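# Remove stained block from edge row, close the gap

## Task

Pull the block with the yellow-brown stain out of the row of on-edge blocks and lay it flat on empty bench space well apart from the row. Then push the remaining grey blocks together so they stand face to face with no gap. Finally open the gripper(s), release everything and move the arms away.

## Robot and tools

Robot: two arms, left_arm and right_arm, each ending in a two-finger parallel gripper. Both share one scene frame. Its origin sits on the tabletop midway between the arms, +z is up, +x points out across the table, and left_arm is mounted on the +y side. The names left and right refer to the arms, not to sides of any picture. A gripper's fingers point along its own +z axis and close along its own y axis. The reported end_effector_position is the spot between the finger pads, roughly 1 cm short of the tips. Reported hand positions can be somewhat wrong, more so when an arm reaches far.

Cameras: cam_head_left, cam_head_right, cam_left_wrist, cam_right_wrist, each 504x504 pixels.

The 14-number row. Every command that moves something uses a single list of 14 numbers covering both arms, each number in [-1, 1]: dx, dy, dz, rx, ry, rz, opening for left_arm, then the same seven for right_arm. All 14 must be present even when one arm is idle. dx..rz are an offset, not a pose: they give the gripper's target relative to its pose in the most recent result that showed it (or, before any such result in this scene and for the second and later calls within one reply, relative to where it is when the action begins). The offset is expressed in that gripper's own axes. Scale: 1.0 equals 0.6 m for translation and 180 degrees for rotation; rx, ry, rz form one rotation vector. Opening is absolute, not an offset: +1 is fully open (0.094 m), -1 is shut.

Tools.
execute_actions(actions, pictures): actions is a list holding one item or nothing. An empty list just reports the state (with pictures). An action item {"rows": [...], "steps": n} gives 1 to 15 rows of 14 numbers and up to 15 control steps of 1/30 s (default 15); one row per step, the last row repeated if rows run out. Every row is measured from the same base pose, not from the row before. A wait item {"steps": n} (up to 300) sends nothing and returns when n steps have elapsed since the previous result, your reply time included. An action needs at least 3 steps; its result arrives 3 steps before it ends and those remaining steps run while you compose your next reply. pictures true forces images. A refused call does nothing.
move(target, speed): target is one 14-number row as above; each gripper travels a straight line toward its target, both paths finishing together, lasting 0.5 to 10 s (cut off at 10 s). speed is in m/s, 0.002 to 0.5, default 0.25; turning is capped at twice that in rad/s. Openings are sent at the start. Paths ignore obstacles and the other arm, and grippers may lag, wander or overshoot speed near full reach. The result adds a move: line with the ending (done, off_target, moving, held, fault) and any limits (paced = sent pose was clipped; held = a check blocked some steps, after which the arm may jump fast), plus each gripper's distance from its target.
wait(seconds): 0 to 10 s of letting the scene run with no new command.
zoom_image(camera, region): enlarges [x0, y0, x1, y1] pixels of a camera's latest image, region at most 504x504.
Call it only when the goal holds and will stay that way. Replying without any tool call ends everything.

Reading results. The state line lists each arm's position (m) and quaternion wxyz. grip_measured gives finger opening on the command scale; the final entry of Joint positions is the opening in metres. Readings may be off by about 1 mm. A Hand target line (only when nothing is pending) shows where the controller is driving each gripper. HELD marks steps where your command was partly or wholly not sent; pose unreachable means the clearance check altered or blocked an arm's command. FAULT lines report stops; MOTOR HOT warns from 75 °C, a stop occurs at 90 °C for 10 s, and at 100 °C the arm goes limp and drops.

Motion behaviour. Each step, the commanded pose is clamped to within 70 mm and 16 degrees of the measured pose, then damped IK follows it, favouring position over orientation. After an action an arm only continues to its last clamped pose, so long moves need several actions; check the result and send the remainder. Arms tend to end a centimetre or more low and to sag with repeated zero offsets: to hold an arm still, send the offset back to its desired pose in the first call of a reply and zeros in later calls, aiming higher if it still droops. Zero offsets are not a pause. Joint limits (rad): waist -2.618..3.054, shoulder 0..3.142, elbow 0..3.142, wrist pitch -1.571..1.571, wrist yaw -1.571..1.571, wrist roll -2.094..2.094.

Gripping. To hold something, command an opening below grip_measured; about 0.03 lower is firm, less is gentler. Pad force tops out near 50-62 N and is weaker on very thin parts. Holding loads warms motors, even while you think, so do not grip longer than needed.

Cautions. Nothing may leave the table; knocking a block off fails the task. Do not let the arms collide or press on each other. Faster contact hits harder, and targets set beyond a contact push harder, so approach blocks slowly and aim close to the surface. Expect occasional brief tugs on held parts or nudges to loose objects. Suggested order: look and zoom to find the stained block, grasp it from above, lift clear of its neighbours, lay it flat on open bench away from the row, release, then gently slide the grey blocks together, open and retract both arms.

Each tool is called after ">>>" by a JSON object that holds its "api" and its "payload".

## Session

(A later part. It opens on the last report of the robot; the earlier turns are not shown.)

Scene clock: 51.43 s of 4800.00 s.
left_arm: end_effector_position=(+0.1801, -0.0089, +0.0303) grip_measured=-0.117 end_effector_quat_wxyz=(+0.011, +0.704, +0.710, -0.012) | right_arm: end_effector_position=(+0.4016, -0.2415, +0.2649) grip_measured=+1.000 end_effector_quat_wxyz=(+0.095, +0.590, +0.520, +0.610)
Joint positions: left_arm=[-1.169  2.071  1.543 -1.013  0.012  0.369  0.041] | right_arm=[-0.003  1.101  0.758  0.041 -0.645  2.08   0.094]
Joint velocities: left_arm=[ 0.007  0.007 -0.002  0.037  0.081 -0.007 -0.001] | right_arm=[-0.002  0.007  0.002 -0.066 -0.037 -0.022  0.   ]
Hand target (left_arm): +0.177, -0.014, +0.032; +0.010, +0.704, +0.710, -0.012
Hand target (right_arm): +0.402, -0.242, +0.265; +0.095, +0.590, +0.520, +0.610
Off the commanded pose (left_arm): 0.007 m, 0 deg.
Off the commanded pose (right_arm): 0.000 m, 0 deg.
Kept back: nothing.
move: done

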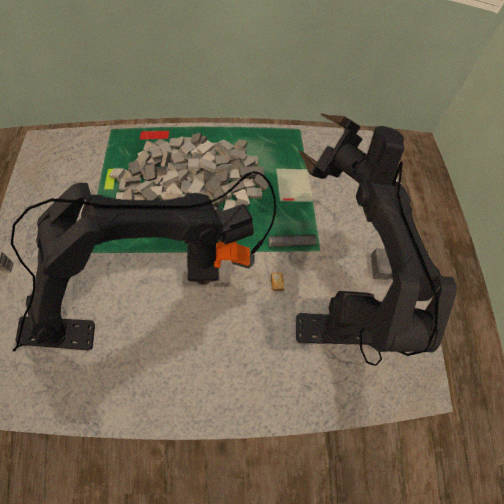

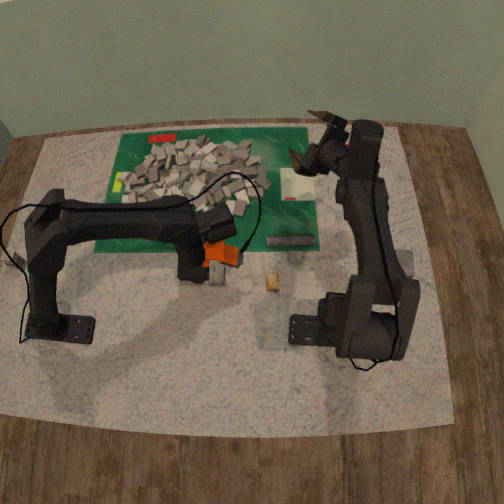

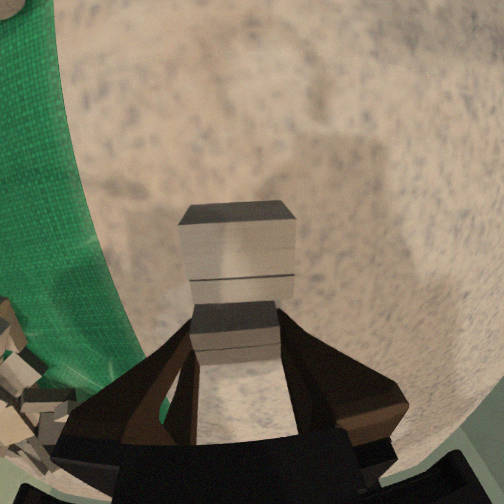

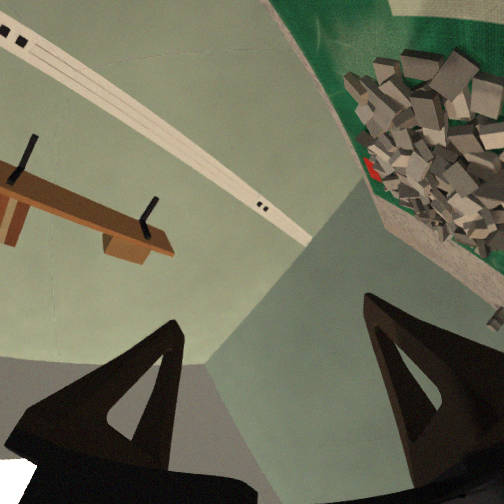

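>>> {"api": "move", "payload": {"target": [-0.025,-0.005,-0.003,0,0,0,-0.25,0,0,0,0,0,0,1], "speed": 0.04}}

>>> {"api": "move", "payload": {"target": [0,0,-0.003,0,0,0,0.5,0,0,0,0,0,0,1]}}

>>> {"api": "move", "payload": {"target": [0,0,-0.14,0,0,0,0.5,0,0,0,0,0,0,1]}}

>>> {"api": "move", "payload": {"target": [-0.035,0,0,0,0,-0.5,1,0,0,0,0,0,0,1]}}

Scene clock: 52.43 s of 4800.00 s.
left_arm: end_effector_position=(+0.1798, -0.0178, +0.0304) grip_measured=-0.117 end_effector_quat_wxyz=(+0.010, +0.704, +0.710, -0.011) | right_arm: end_effector_position=(+0.4016, -0.2415, +0.2649) grip_measured=+1.000 end_effector_quat_wxyz=(+0.095, +0.590, +0.520, +0.610)
Joint positions: left_arm=[-1.178  2.102  1.592 -1.032  0.012  0.359  0.041] | right_arm=[-0.003  1.101  0.758  0.041 -0.645  2.08   0.094]
Joint velocities: left_arm=[-0.007 -0.002 -0.007 -0.007 -0.037 -0.022  0.   ] | right_arm=[-0.012  0.012  0.002 -0.051 -0.022 -0.007  0.   ]
Hand target (left_arm): +0.177, -0.024, +0.032; +0.011, +0.704, +0.710, -0.012
Hand target (right_arm): +0.402, -0.242, +0.265; +0.095, +0.590, +0.520, +0.610
Off the commanded pose (left_arm): 0.007 m, 0 deg.
Off the commanded pose (right_arm): 0.000 m, 0 deg.
Kept back: nothing.
move: done

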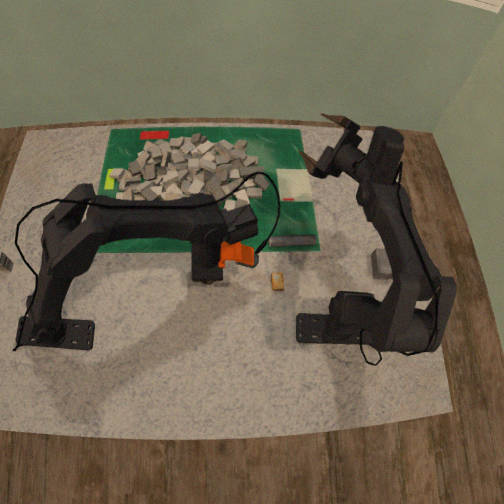

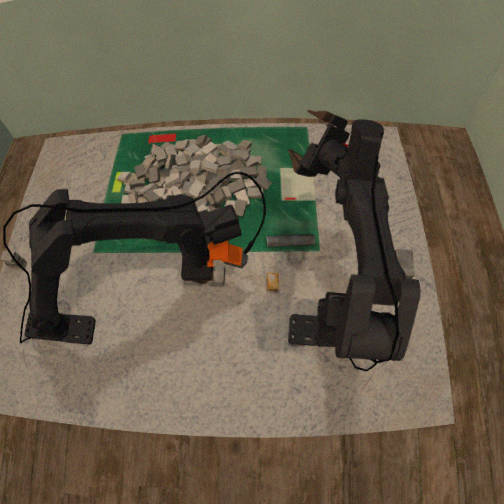

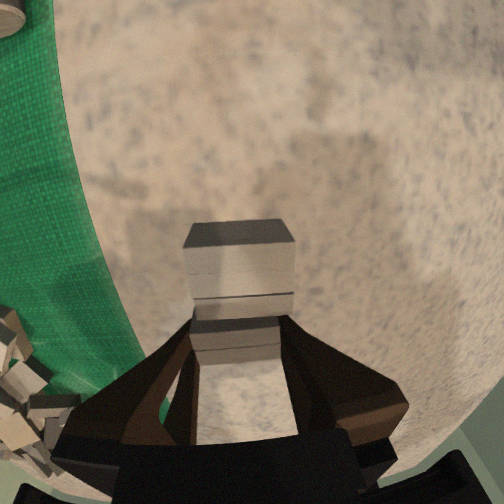

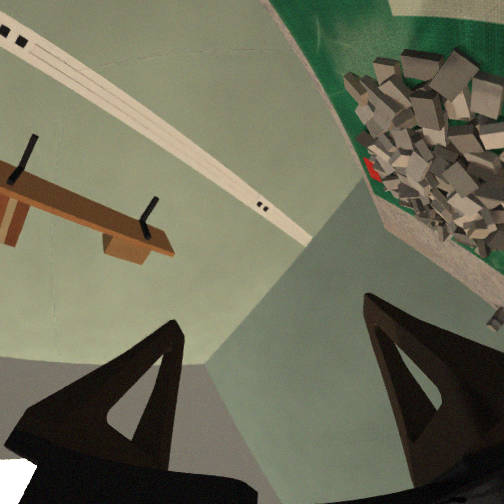

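Scene clock: 53.13 s of 4800.00 s.
left_arm: end_effector_position=(+0.1798, -0.0178, +0.0304) grip_measured=+0.497 end_effector_quat_wxyz=(+0.010, +0.704, +0.710, -0.011) | right_arm: end_effector_position=(+0.4016, -0.2415, +0.2649) grip_measured=+1.000 end_effector_quat_wxyz=(+0.095, +0.590, +0.520, +0.610)
Joint positions: left_arm=[-1.178  2.102  1.592 -1.032  0.012  0.359  0.07 ] | right_arm=[-0.003  1.101  0.758  0.041 -0.645  2.08   0.094]
Joint velocities: left_arm=[-0.002 -0.012  0.002  0.022 -0.022  0.022 -0.001] | right_arm=[-0.017 -0.017  0.012 -0.022 -0.037 -0.007  0.   ]
Hand target (left_arm): +0.180, -0.018, +0.032; +0.010, +0.704, +0.710, -0.011
Hand target (right_arm): +0.402, -0.242, +0.265; +0.095, +0.590, +0.520, +0.610
Off the commanded pose (left_arm): 0.002 m, 0 deg.
Off the commanded pose (right_arm): 0.000 m, 0 deg.
Kept back: nothing.
move: done

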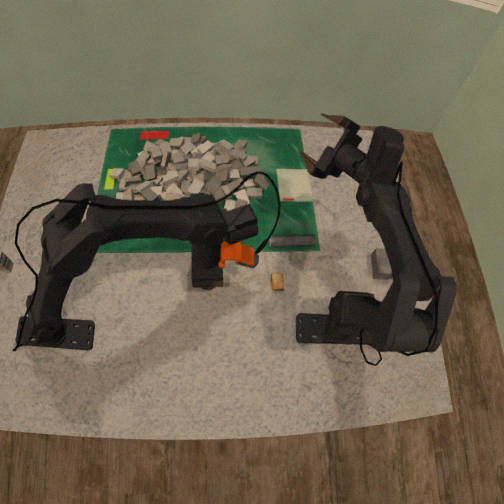

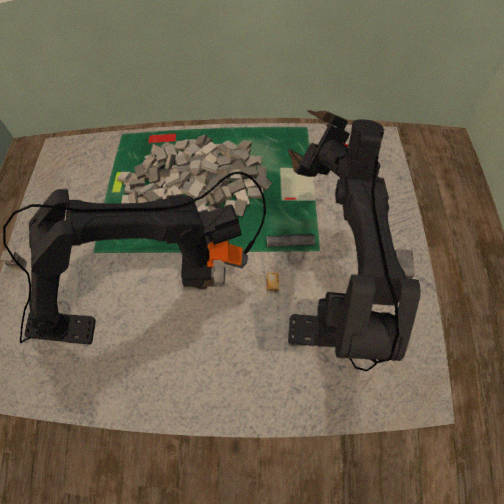

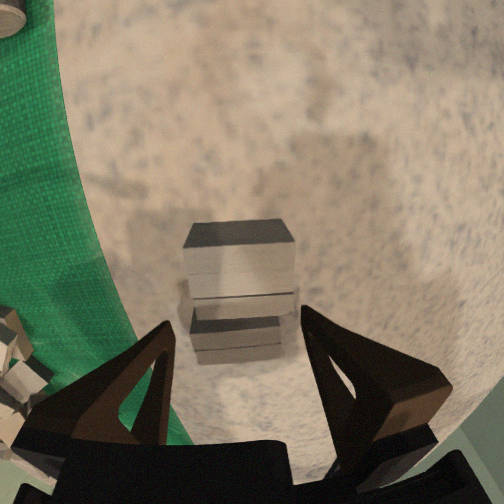

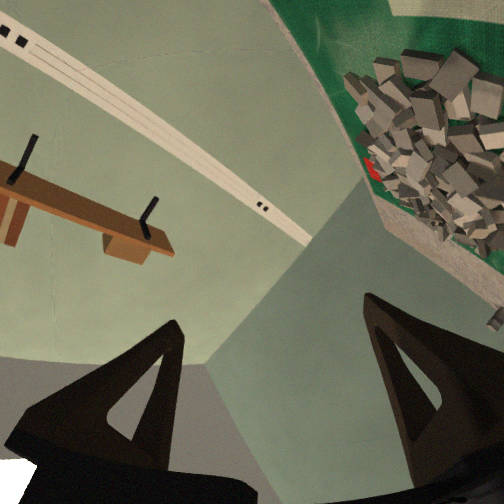

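Scene clock: 54.23 s of 4800.00 s.
left_arm: end_effector_position=(+0.1791, -0.0160, +0.1095) grip_measured=+0.497 end_effector_quat_wxyz=(+0.011, +0.704, +0.710, -0.011) | right_arm: end_effector_position=(+0.4016, -0.2415, +0.2649) grip_measured=+1.000 end_effector_quat_wxyz=(+0.095, +0.590, +0.520, +0.610)
Joint positions: left_arm=[-1.178  2.054  1.836 -1.323  0.012  0.359  0.07 ] | right_arm=[-0.003  1.101  0.758  0.041 -0.645  2.08   0.094]
Joint velocities: left_arm=[ 0.002 -0.007  0.007 -0.037  0.066 -0.007 -0.001] | right_arm=[-0.002 -0.007 -0.007  0.051 -0.022  0.022  0.   ]
Hand target (left_arm): +0.179, -0.016, +0.114; +0.011, +0.704, +0.710, -0.012
Hand target (right_arm): +0.402, -0.242, +0.265; +0.095, +0.590, +0.520, +0.610
Off the commanded pose (left_arm): 0.005 m, 0 deg.
Off the commanded pose (right_arm): 0.000 m, 0 deg.
Kept back: nothing.
move: done

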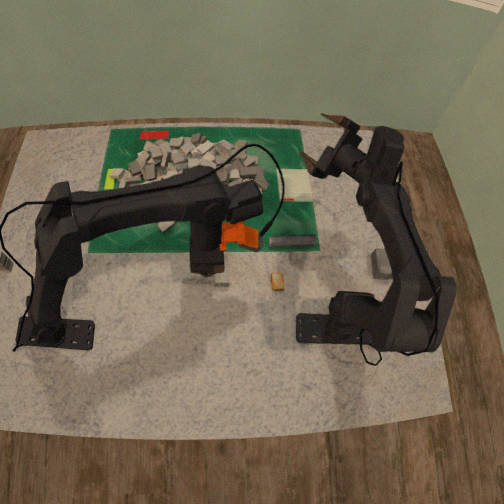

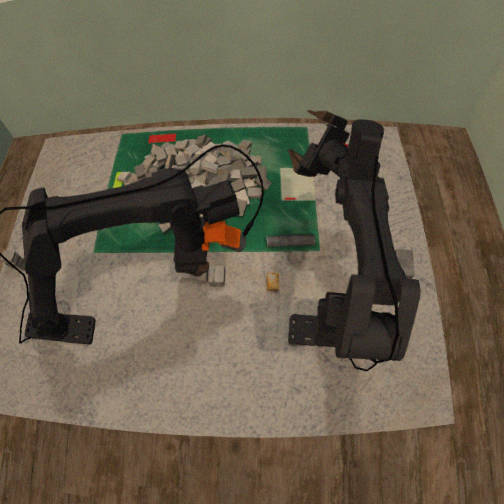

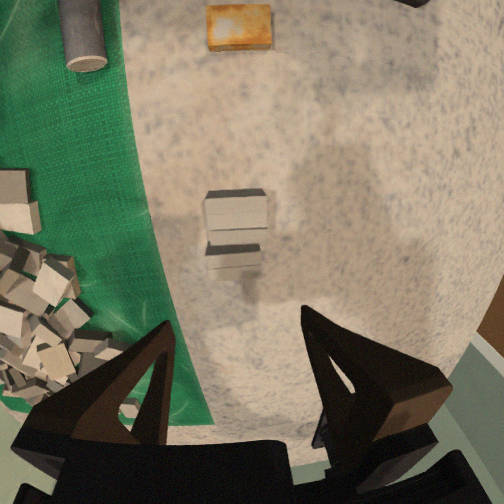

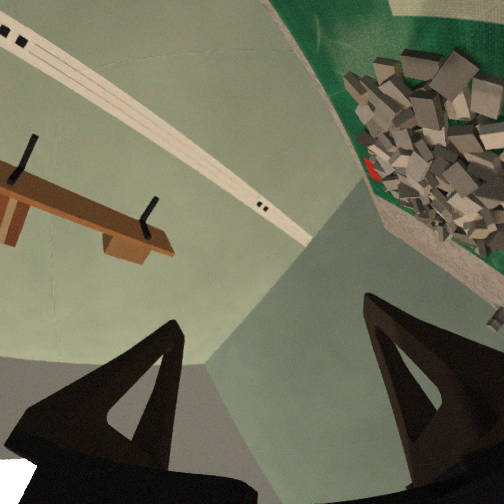

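Scene clock: 57.97 s of 4800.00 s.
left_arm: end_effector_position=(+0.1832, -0.0348, +0.1115) grip_measured=+1.000 end_effector_quat_wxyz=(+0.002, -0.003, +1.000, -0.023) | right_arm: end_effector_position=(+0.4016, -0.2415, +0.2649) grip_measured=+1.000 end_effector_quat_wxyz=(+0.095, +0.590, +0.520, +0.610)
Joint positions: left_arm=[-1.184  2.121  1.945 -1.349  0.012 -1.216  0.094] | right_arm=[-0.003  1.101  0.758  0.041 -0.645  2.08   0.094]
Joint velocities: left_arm=[0.002 0.017 0.012 0.022 0.007 0.051 0.   ] | right_arm=[-0.007 -0.007  0.022  0.007  0.037 -0.037  0.   ]
Hand target (left_arm): +0.179, -0.037, +0.110; -0.001, -0.004, +1.000, -0.016
Hand target (right_arm): +0.402, -0.242, +0.265; +0.095, +0.590, +0.520, +0.610
Off the commanded pose (left_arm): 0.005 m, 1 deg.
Off the commanded pose (right_arm): 0.000 m, 0 deg.
Kept back: nothing.
move: done

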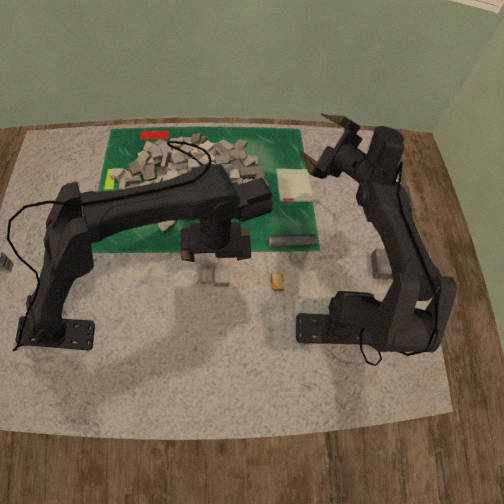

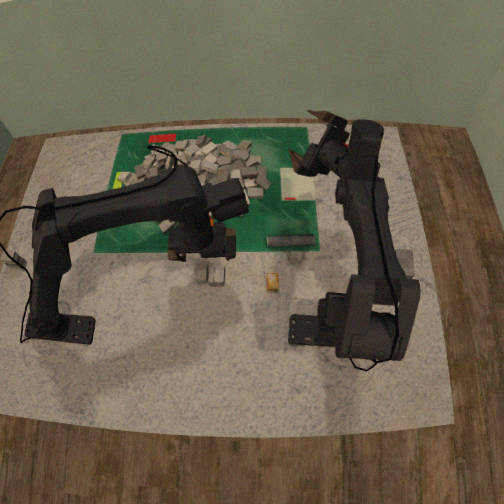

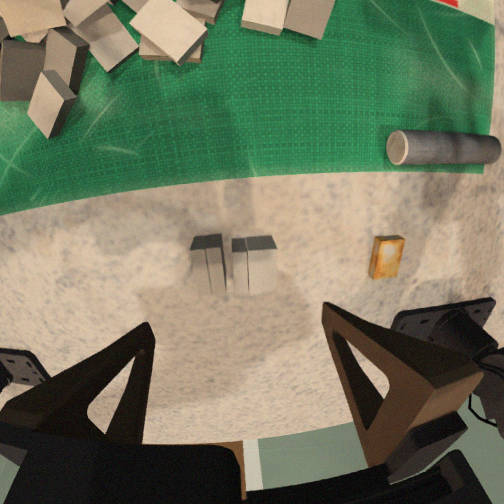

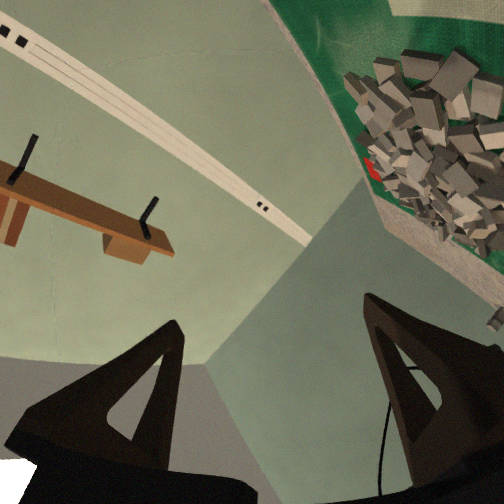

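>>> {"api": "move", "payload": {"target": [0.012,0.003,0.14,0,0,0,1,0,0,0,0,0,0,1], "speed": 0.1}}

Scene clock: 59.60 s of 4800.00 s.
left_arm: end_effector_position=(+0.1842, -0.0374, +0.0377) grip_measured=+1.000 end_effector_quat_wxyz=(+0.006, -0.005, +0.999, -0.033) | right_arm: end_effector_position=(+0.4016, -0.2415, +0.2649) grip_measured=+1.000 end_effector_quat_wxyz=(+0.095, +0.590, +0.520, +0.610)
Joint positions: left_arm=[-1.184  2.137  1.674 -1.042  0.012 -1.221  0.094] | right_arm=[-0.003  1.101  0.758  0.041 -0.645  2.08   0.094]
Joint velocities: left_arm=[-0.002 -0.017 -0.017  0.051  0.037 -0.022  0.   ] | right_arm=[-0.017 -0.007 -0.007  0.022 -0.051  0.007  0.   ]
Hand target (left_arm): +0.177, -0.036, +0.027; +0.002, -0.003, +1.000, -0.023
Hand target (right_arm): +0.402, -0.242, +0.265; +0.095, +0.590, +0.520, +0.610
Off the commanded pose (left_arm): 0.013 m, 1 deg.
Off the commanded pose (right_arm): 0.000 m, 0 deg.
Kept back: nothing.
move: off_target (left_arm)

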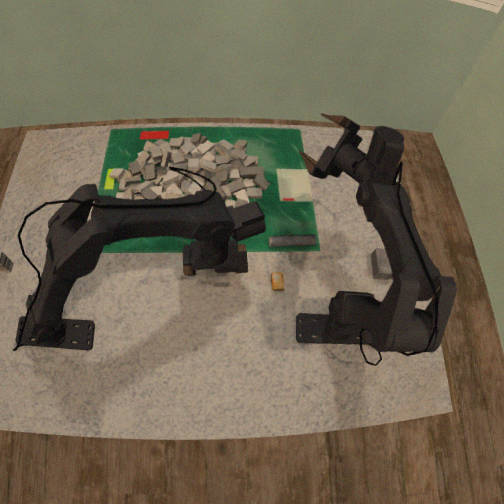

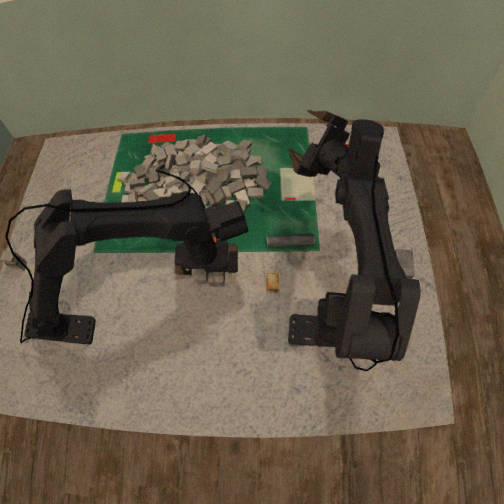

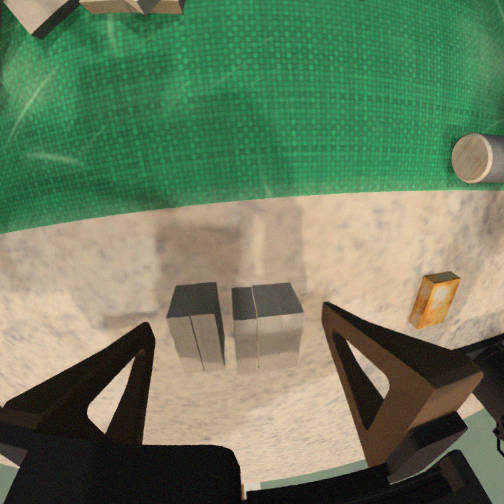

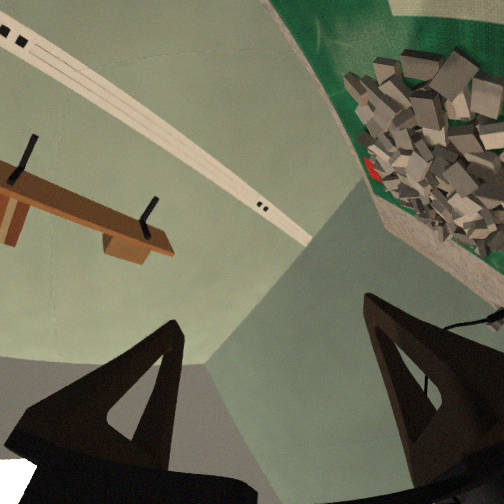

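>>> {"api": "move", "payload": {"target": [0.004,0,0.022,0,0,0,1,0,0,0,0,0,0,1], "speed": 0.05}}

>>> {"api": "move", "payload": {"target": [0,0,-0.002,0,0,0,0.0,0,0,0,0,0,0,1]}}

Scene clock: 60.57 s of 4800.00 s.
left_arm: end_effector_position=(+0.1855, -0.0408, +0.0343) grip_measured=+1.000 end_effector_quat_wxyz=(+0.009, -0.005, +0.999, -0.041) | right_arm: end_effector_position=(+0.4016, -0.2415, +0.2649) grip_measured=+1.000 end_effector_quat_wxyz=(+0.095, +0.590, +0.520, +0.610)
Joint positions: left_arm=[-1.184  2.137  1.659 -1.009  0.012 -1.221  0.094] | right_arm=[-0.003  1.101  0.758  0.041 -0.645  2.08   0.094]
Joint velocities: left_arm=[ 0.012 -0.012 -0.027  0.007 -0.037 -0.022  0.   ] | right_arm=[-0.002 -0.002 -0.017 -0.037 -0.022 -0.022  0.   ]
Hand target (left_arm): +0.182, -0.038, +0.025; +0.006, -0.005, +0.999, -0.033
Hand target (right_arm): +0.402, -0.242, +0.265; +0.095, +0.590, +0.520, +0.610
Off the commanded pose (left_arm): 0.011 m, 1 deg.
Off the commanded pose (right_arm): 0.000 m, 0 deg.
Kept back: nothing.
move: off_target (left_arm)

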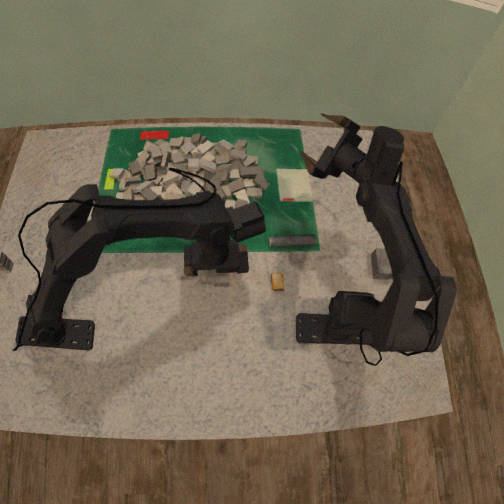

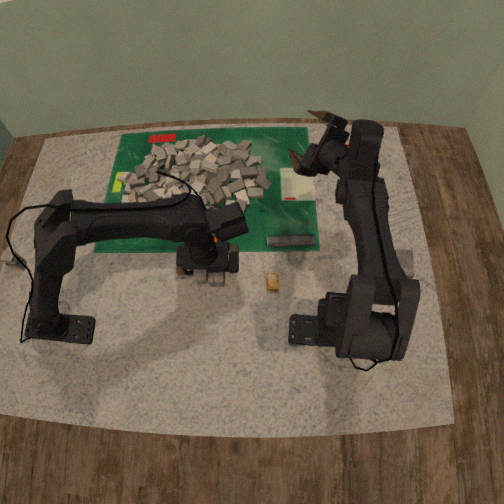

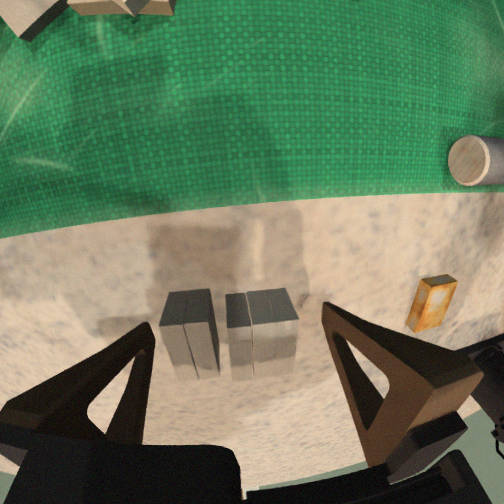

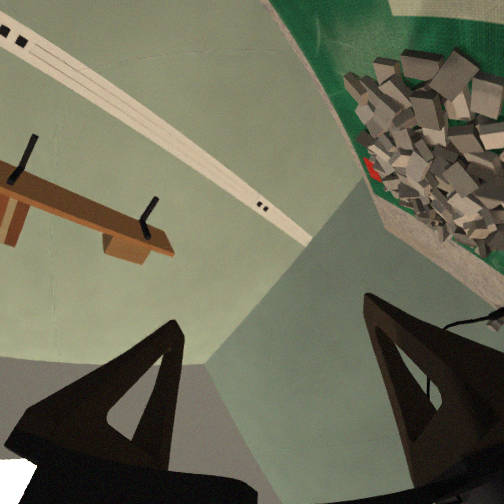

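Scene clock: 61.27 s of 4800.00 s.
left_arm: end_effector_position=(+0.1854, -0.0404, +0.0343) grip_measured=+0.187 end_effector_quat_wxyz=(+0.009, -0.005, +0.999, -0.041) | right_arm: end_effector_position=(+0.4016, -0.2415, +0.2649) grip_measured=+1.000 end_effector_quat_wxyz=(+0.095, +0.590, +0.520, +0.610)
Joint positions: left_arm=[-1.184  2.137  1.659 -1.01   0.012 -1.221  0.056] | right_arm=[-0.003  1.101  0.758  0.041 -0.645  2.08   0.094]
Joint velocities: left_arm=[-0.007 -0.002 -0.002  0.022 -0.037  0.022  0.001] | right_arm=[-0.032  0.007 -0.012 -0.007  0.037 -0.051  0.   ]
Hand target (left_arm): +0.185, -0.041, +0.036; +0.009, -0.005, +0.999, -0.041
Hand target (right_arm): +0.402, -0.242, +0.265; +0.095, +0.590, +0.520, +0.610
Off the commanded pose (left_arm): 0.001 m, 0 deg.
Off the commanded pose (right_arm): 0.000 m, 0 deg.
Kept back: nothing.
move: done

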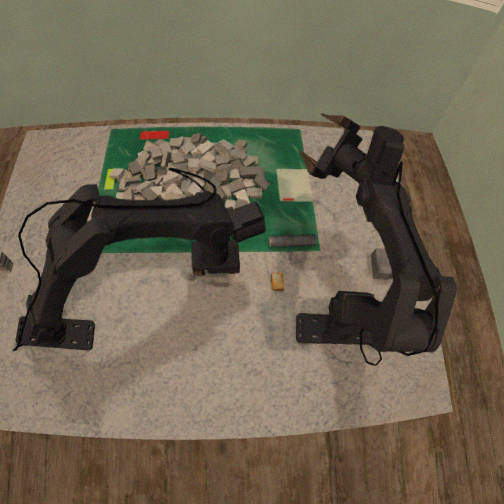

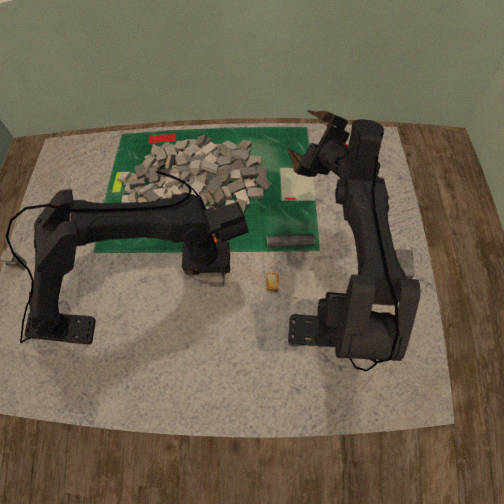

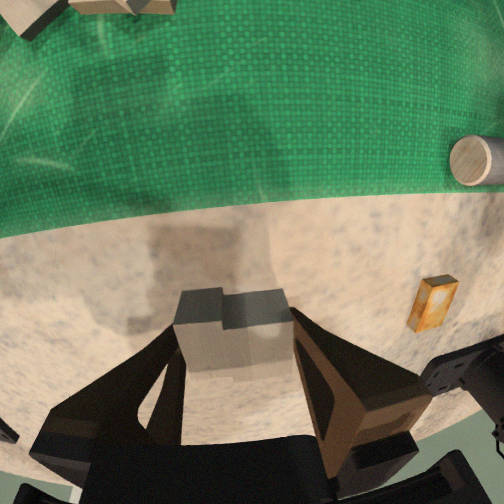

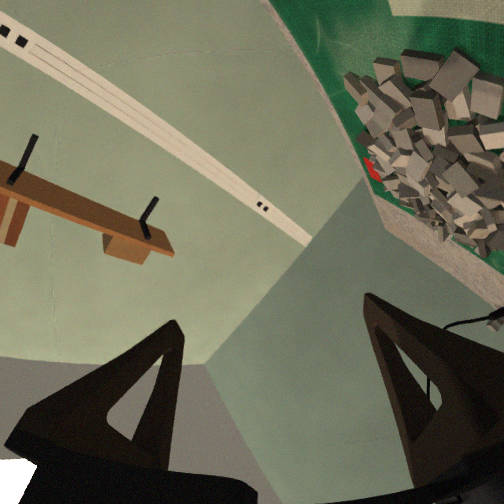

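Closed, with a small stagger. Release and lift.

>>> {"api": "move", "payload": {"target": [0,0,-0.002,0,0,0,0.7,0,0,0,0,0,0,1]}}

>>> {"api": "move", "payload": {"target": [0,0,-0.25,0,0,0,0.8,0,0,0,0,0,0,1]}}

Scene clock: 62.20 s of 4800.00 s.
left_arm: end_effector_position=(+0.1854, -0.0404, +0.0343) grip_measured=+0.697 end_effector_quat_wxyz=(+0.009, -0.005, +0.999, -0.041) | right_arm: end_effector_position=(+0.4016, -0.2415, +0.2649) grip_measured=+1.000 end_effector_quat_wxyz=(+0.095, +0.590, +0.520, +0.610)
Joint positions: left_arm=[-1.184  2.137  1.659 -1.01   0.012 -1.221  0.08 ] | right_arm=[-0.003  1.101  0.758  0.041 -0.645  2.08   0.094]
Joint velocities: left_arm=[-0.017 -0.022 -0.007 -0.095  0.066 -0.022  0.   ] | right_arm=[ 0.007  0.002 -0.007  0.051 -0.007 -0.007  0.   ]
Hand target (left_arm): +0.185, -0.040, +0.035; +0.009, -0.005, +0.999, -0.041
Hand target (right_arm): +0.402, -0.242, +0.265; +0.095, +0.590, +0.520, +0.610
Off the commanded pose (left_arm): 0.001 m, 0 deg.
Off the commanded pose (right_arm): 0.000 m, 0 deg.
Kept back: nothing.
move: done

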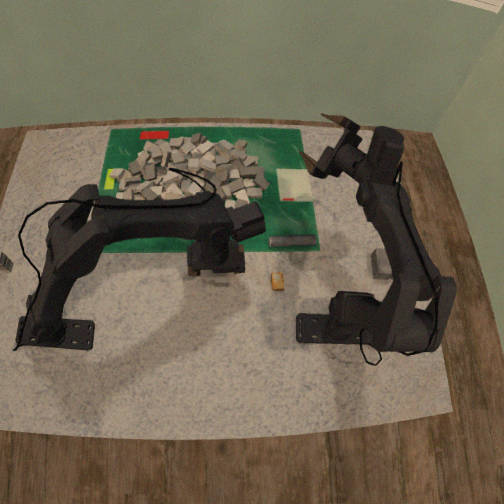

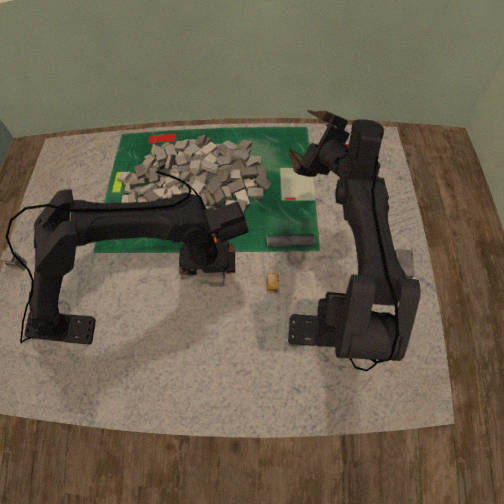

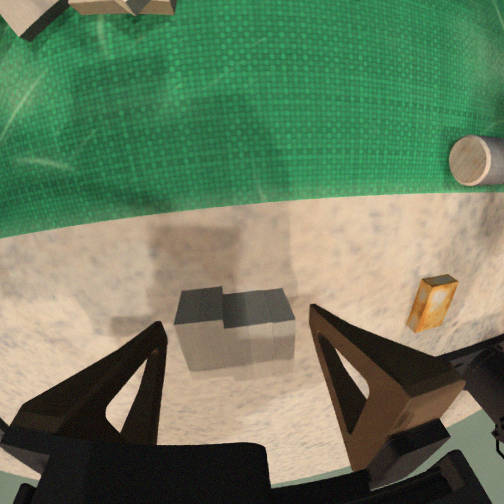

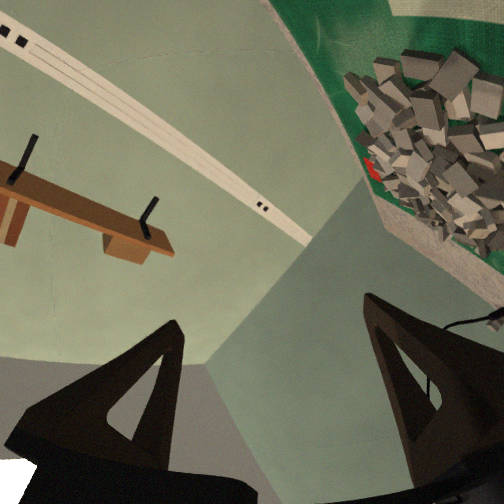

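Scene clock: 63.53 s of 4800.00 s.
left_arm: end_effector_position=(+0.1821, -0.0317, +0.1879) grip_measured=+0.797 end_effector_quat_wxyz=(+0.017, -0.005, +0.998, -0.062) | right_arm: end_effector_position=(+0.4016, -0.2415, +0.2649) grip_measured=+1.000 end_effector_quat_wxyz=(+0.095, +0.590, +0.520, +0.610)
Joint positions: left_arm=[-1.184  2.079  2.183 -1.546  0.012 -1.221  0.084] | right_arm=[-0.003  1.101  0.758  0.041 -0.645  2.08   0.094]
Joint velocities: left_arm=[-0.017 -0.002 -0.027 -0.051  0.037  0.081  0.   ] | right_arm=[ 0.002 -0.002  0.012 -0.007  0.022 -0.051  0.   ]
Hand target (left_arm): +0.181, -0.029, +0.184; +0.012, -0.005, +0.999, -0.049
Hand target (right_arm): +0.402, -0.242, +0.265; +0.095, +0.590, +0.520, +0.610
Off the commanded pose (left_arm): 0.005 m, 3 deg.
Off the commanded pose (right_arm): 0.000 m, 0 deg.
joint sent to its limit (left arm) — the command would take joint 4 (wrist pitch) past its lower limit, so that joint was sent only as far as its limit.
Kept back: nothing.
move: off_target (left_arm)

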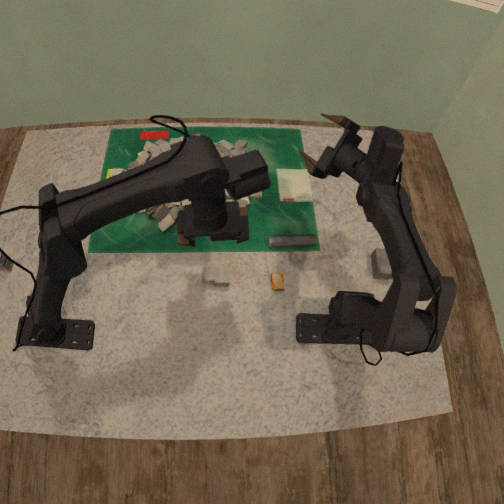

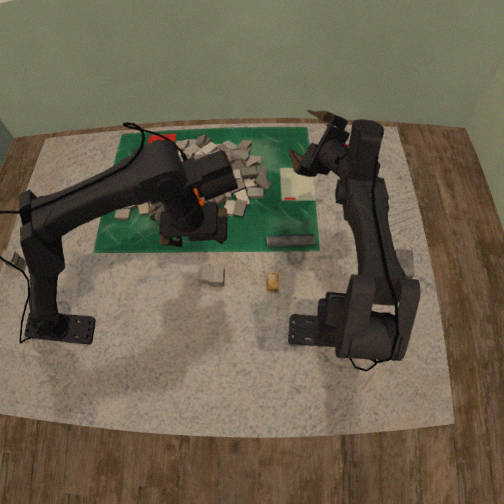

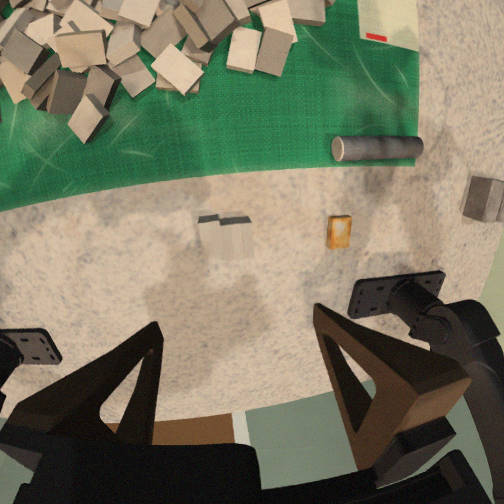

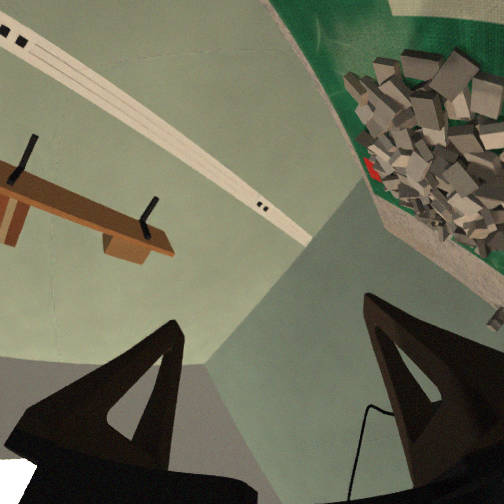

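>>> {"api": "finished_scene", "payload": {"scene": 2}}

The scene is finished: the task was done.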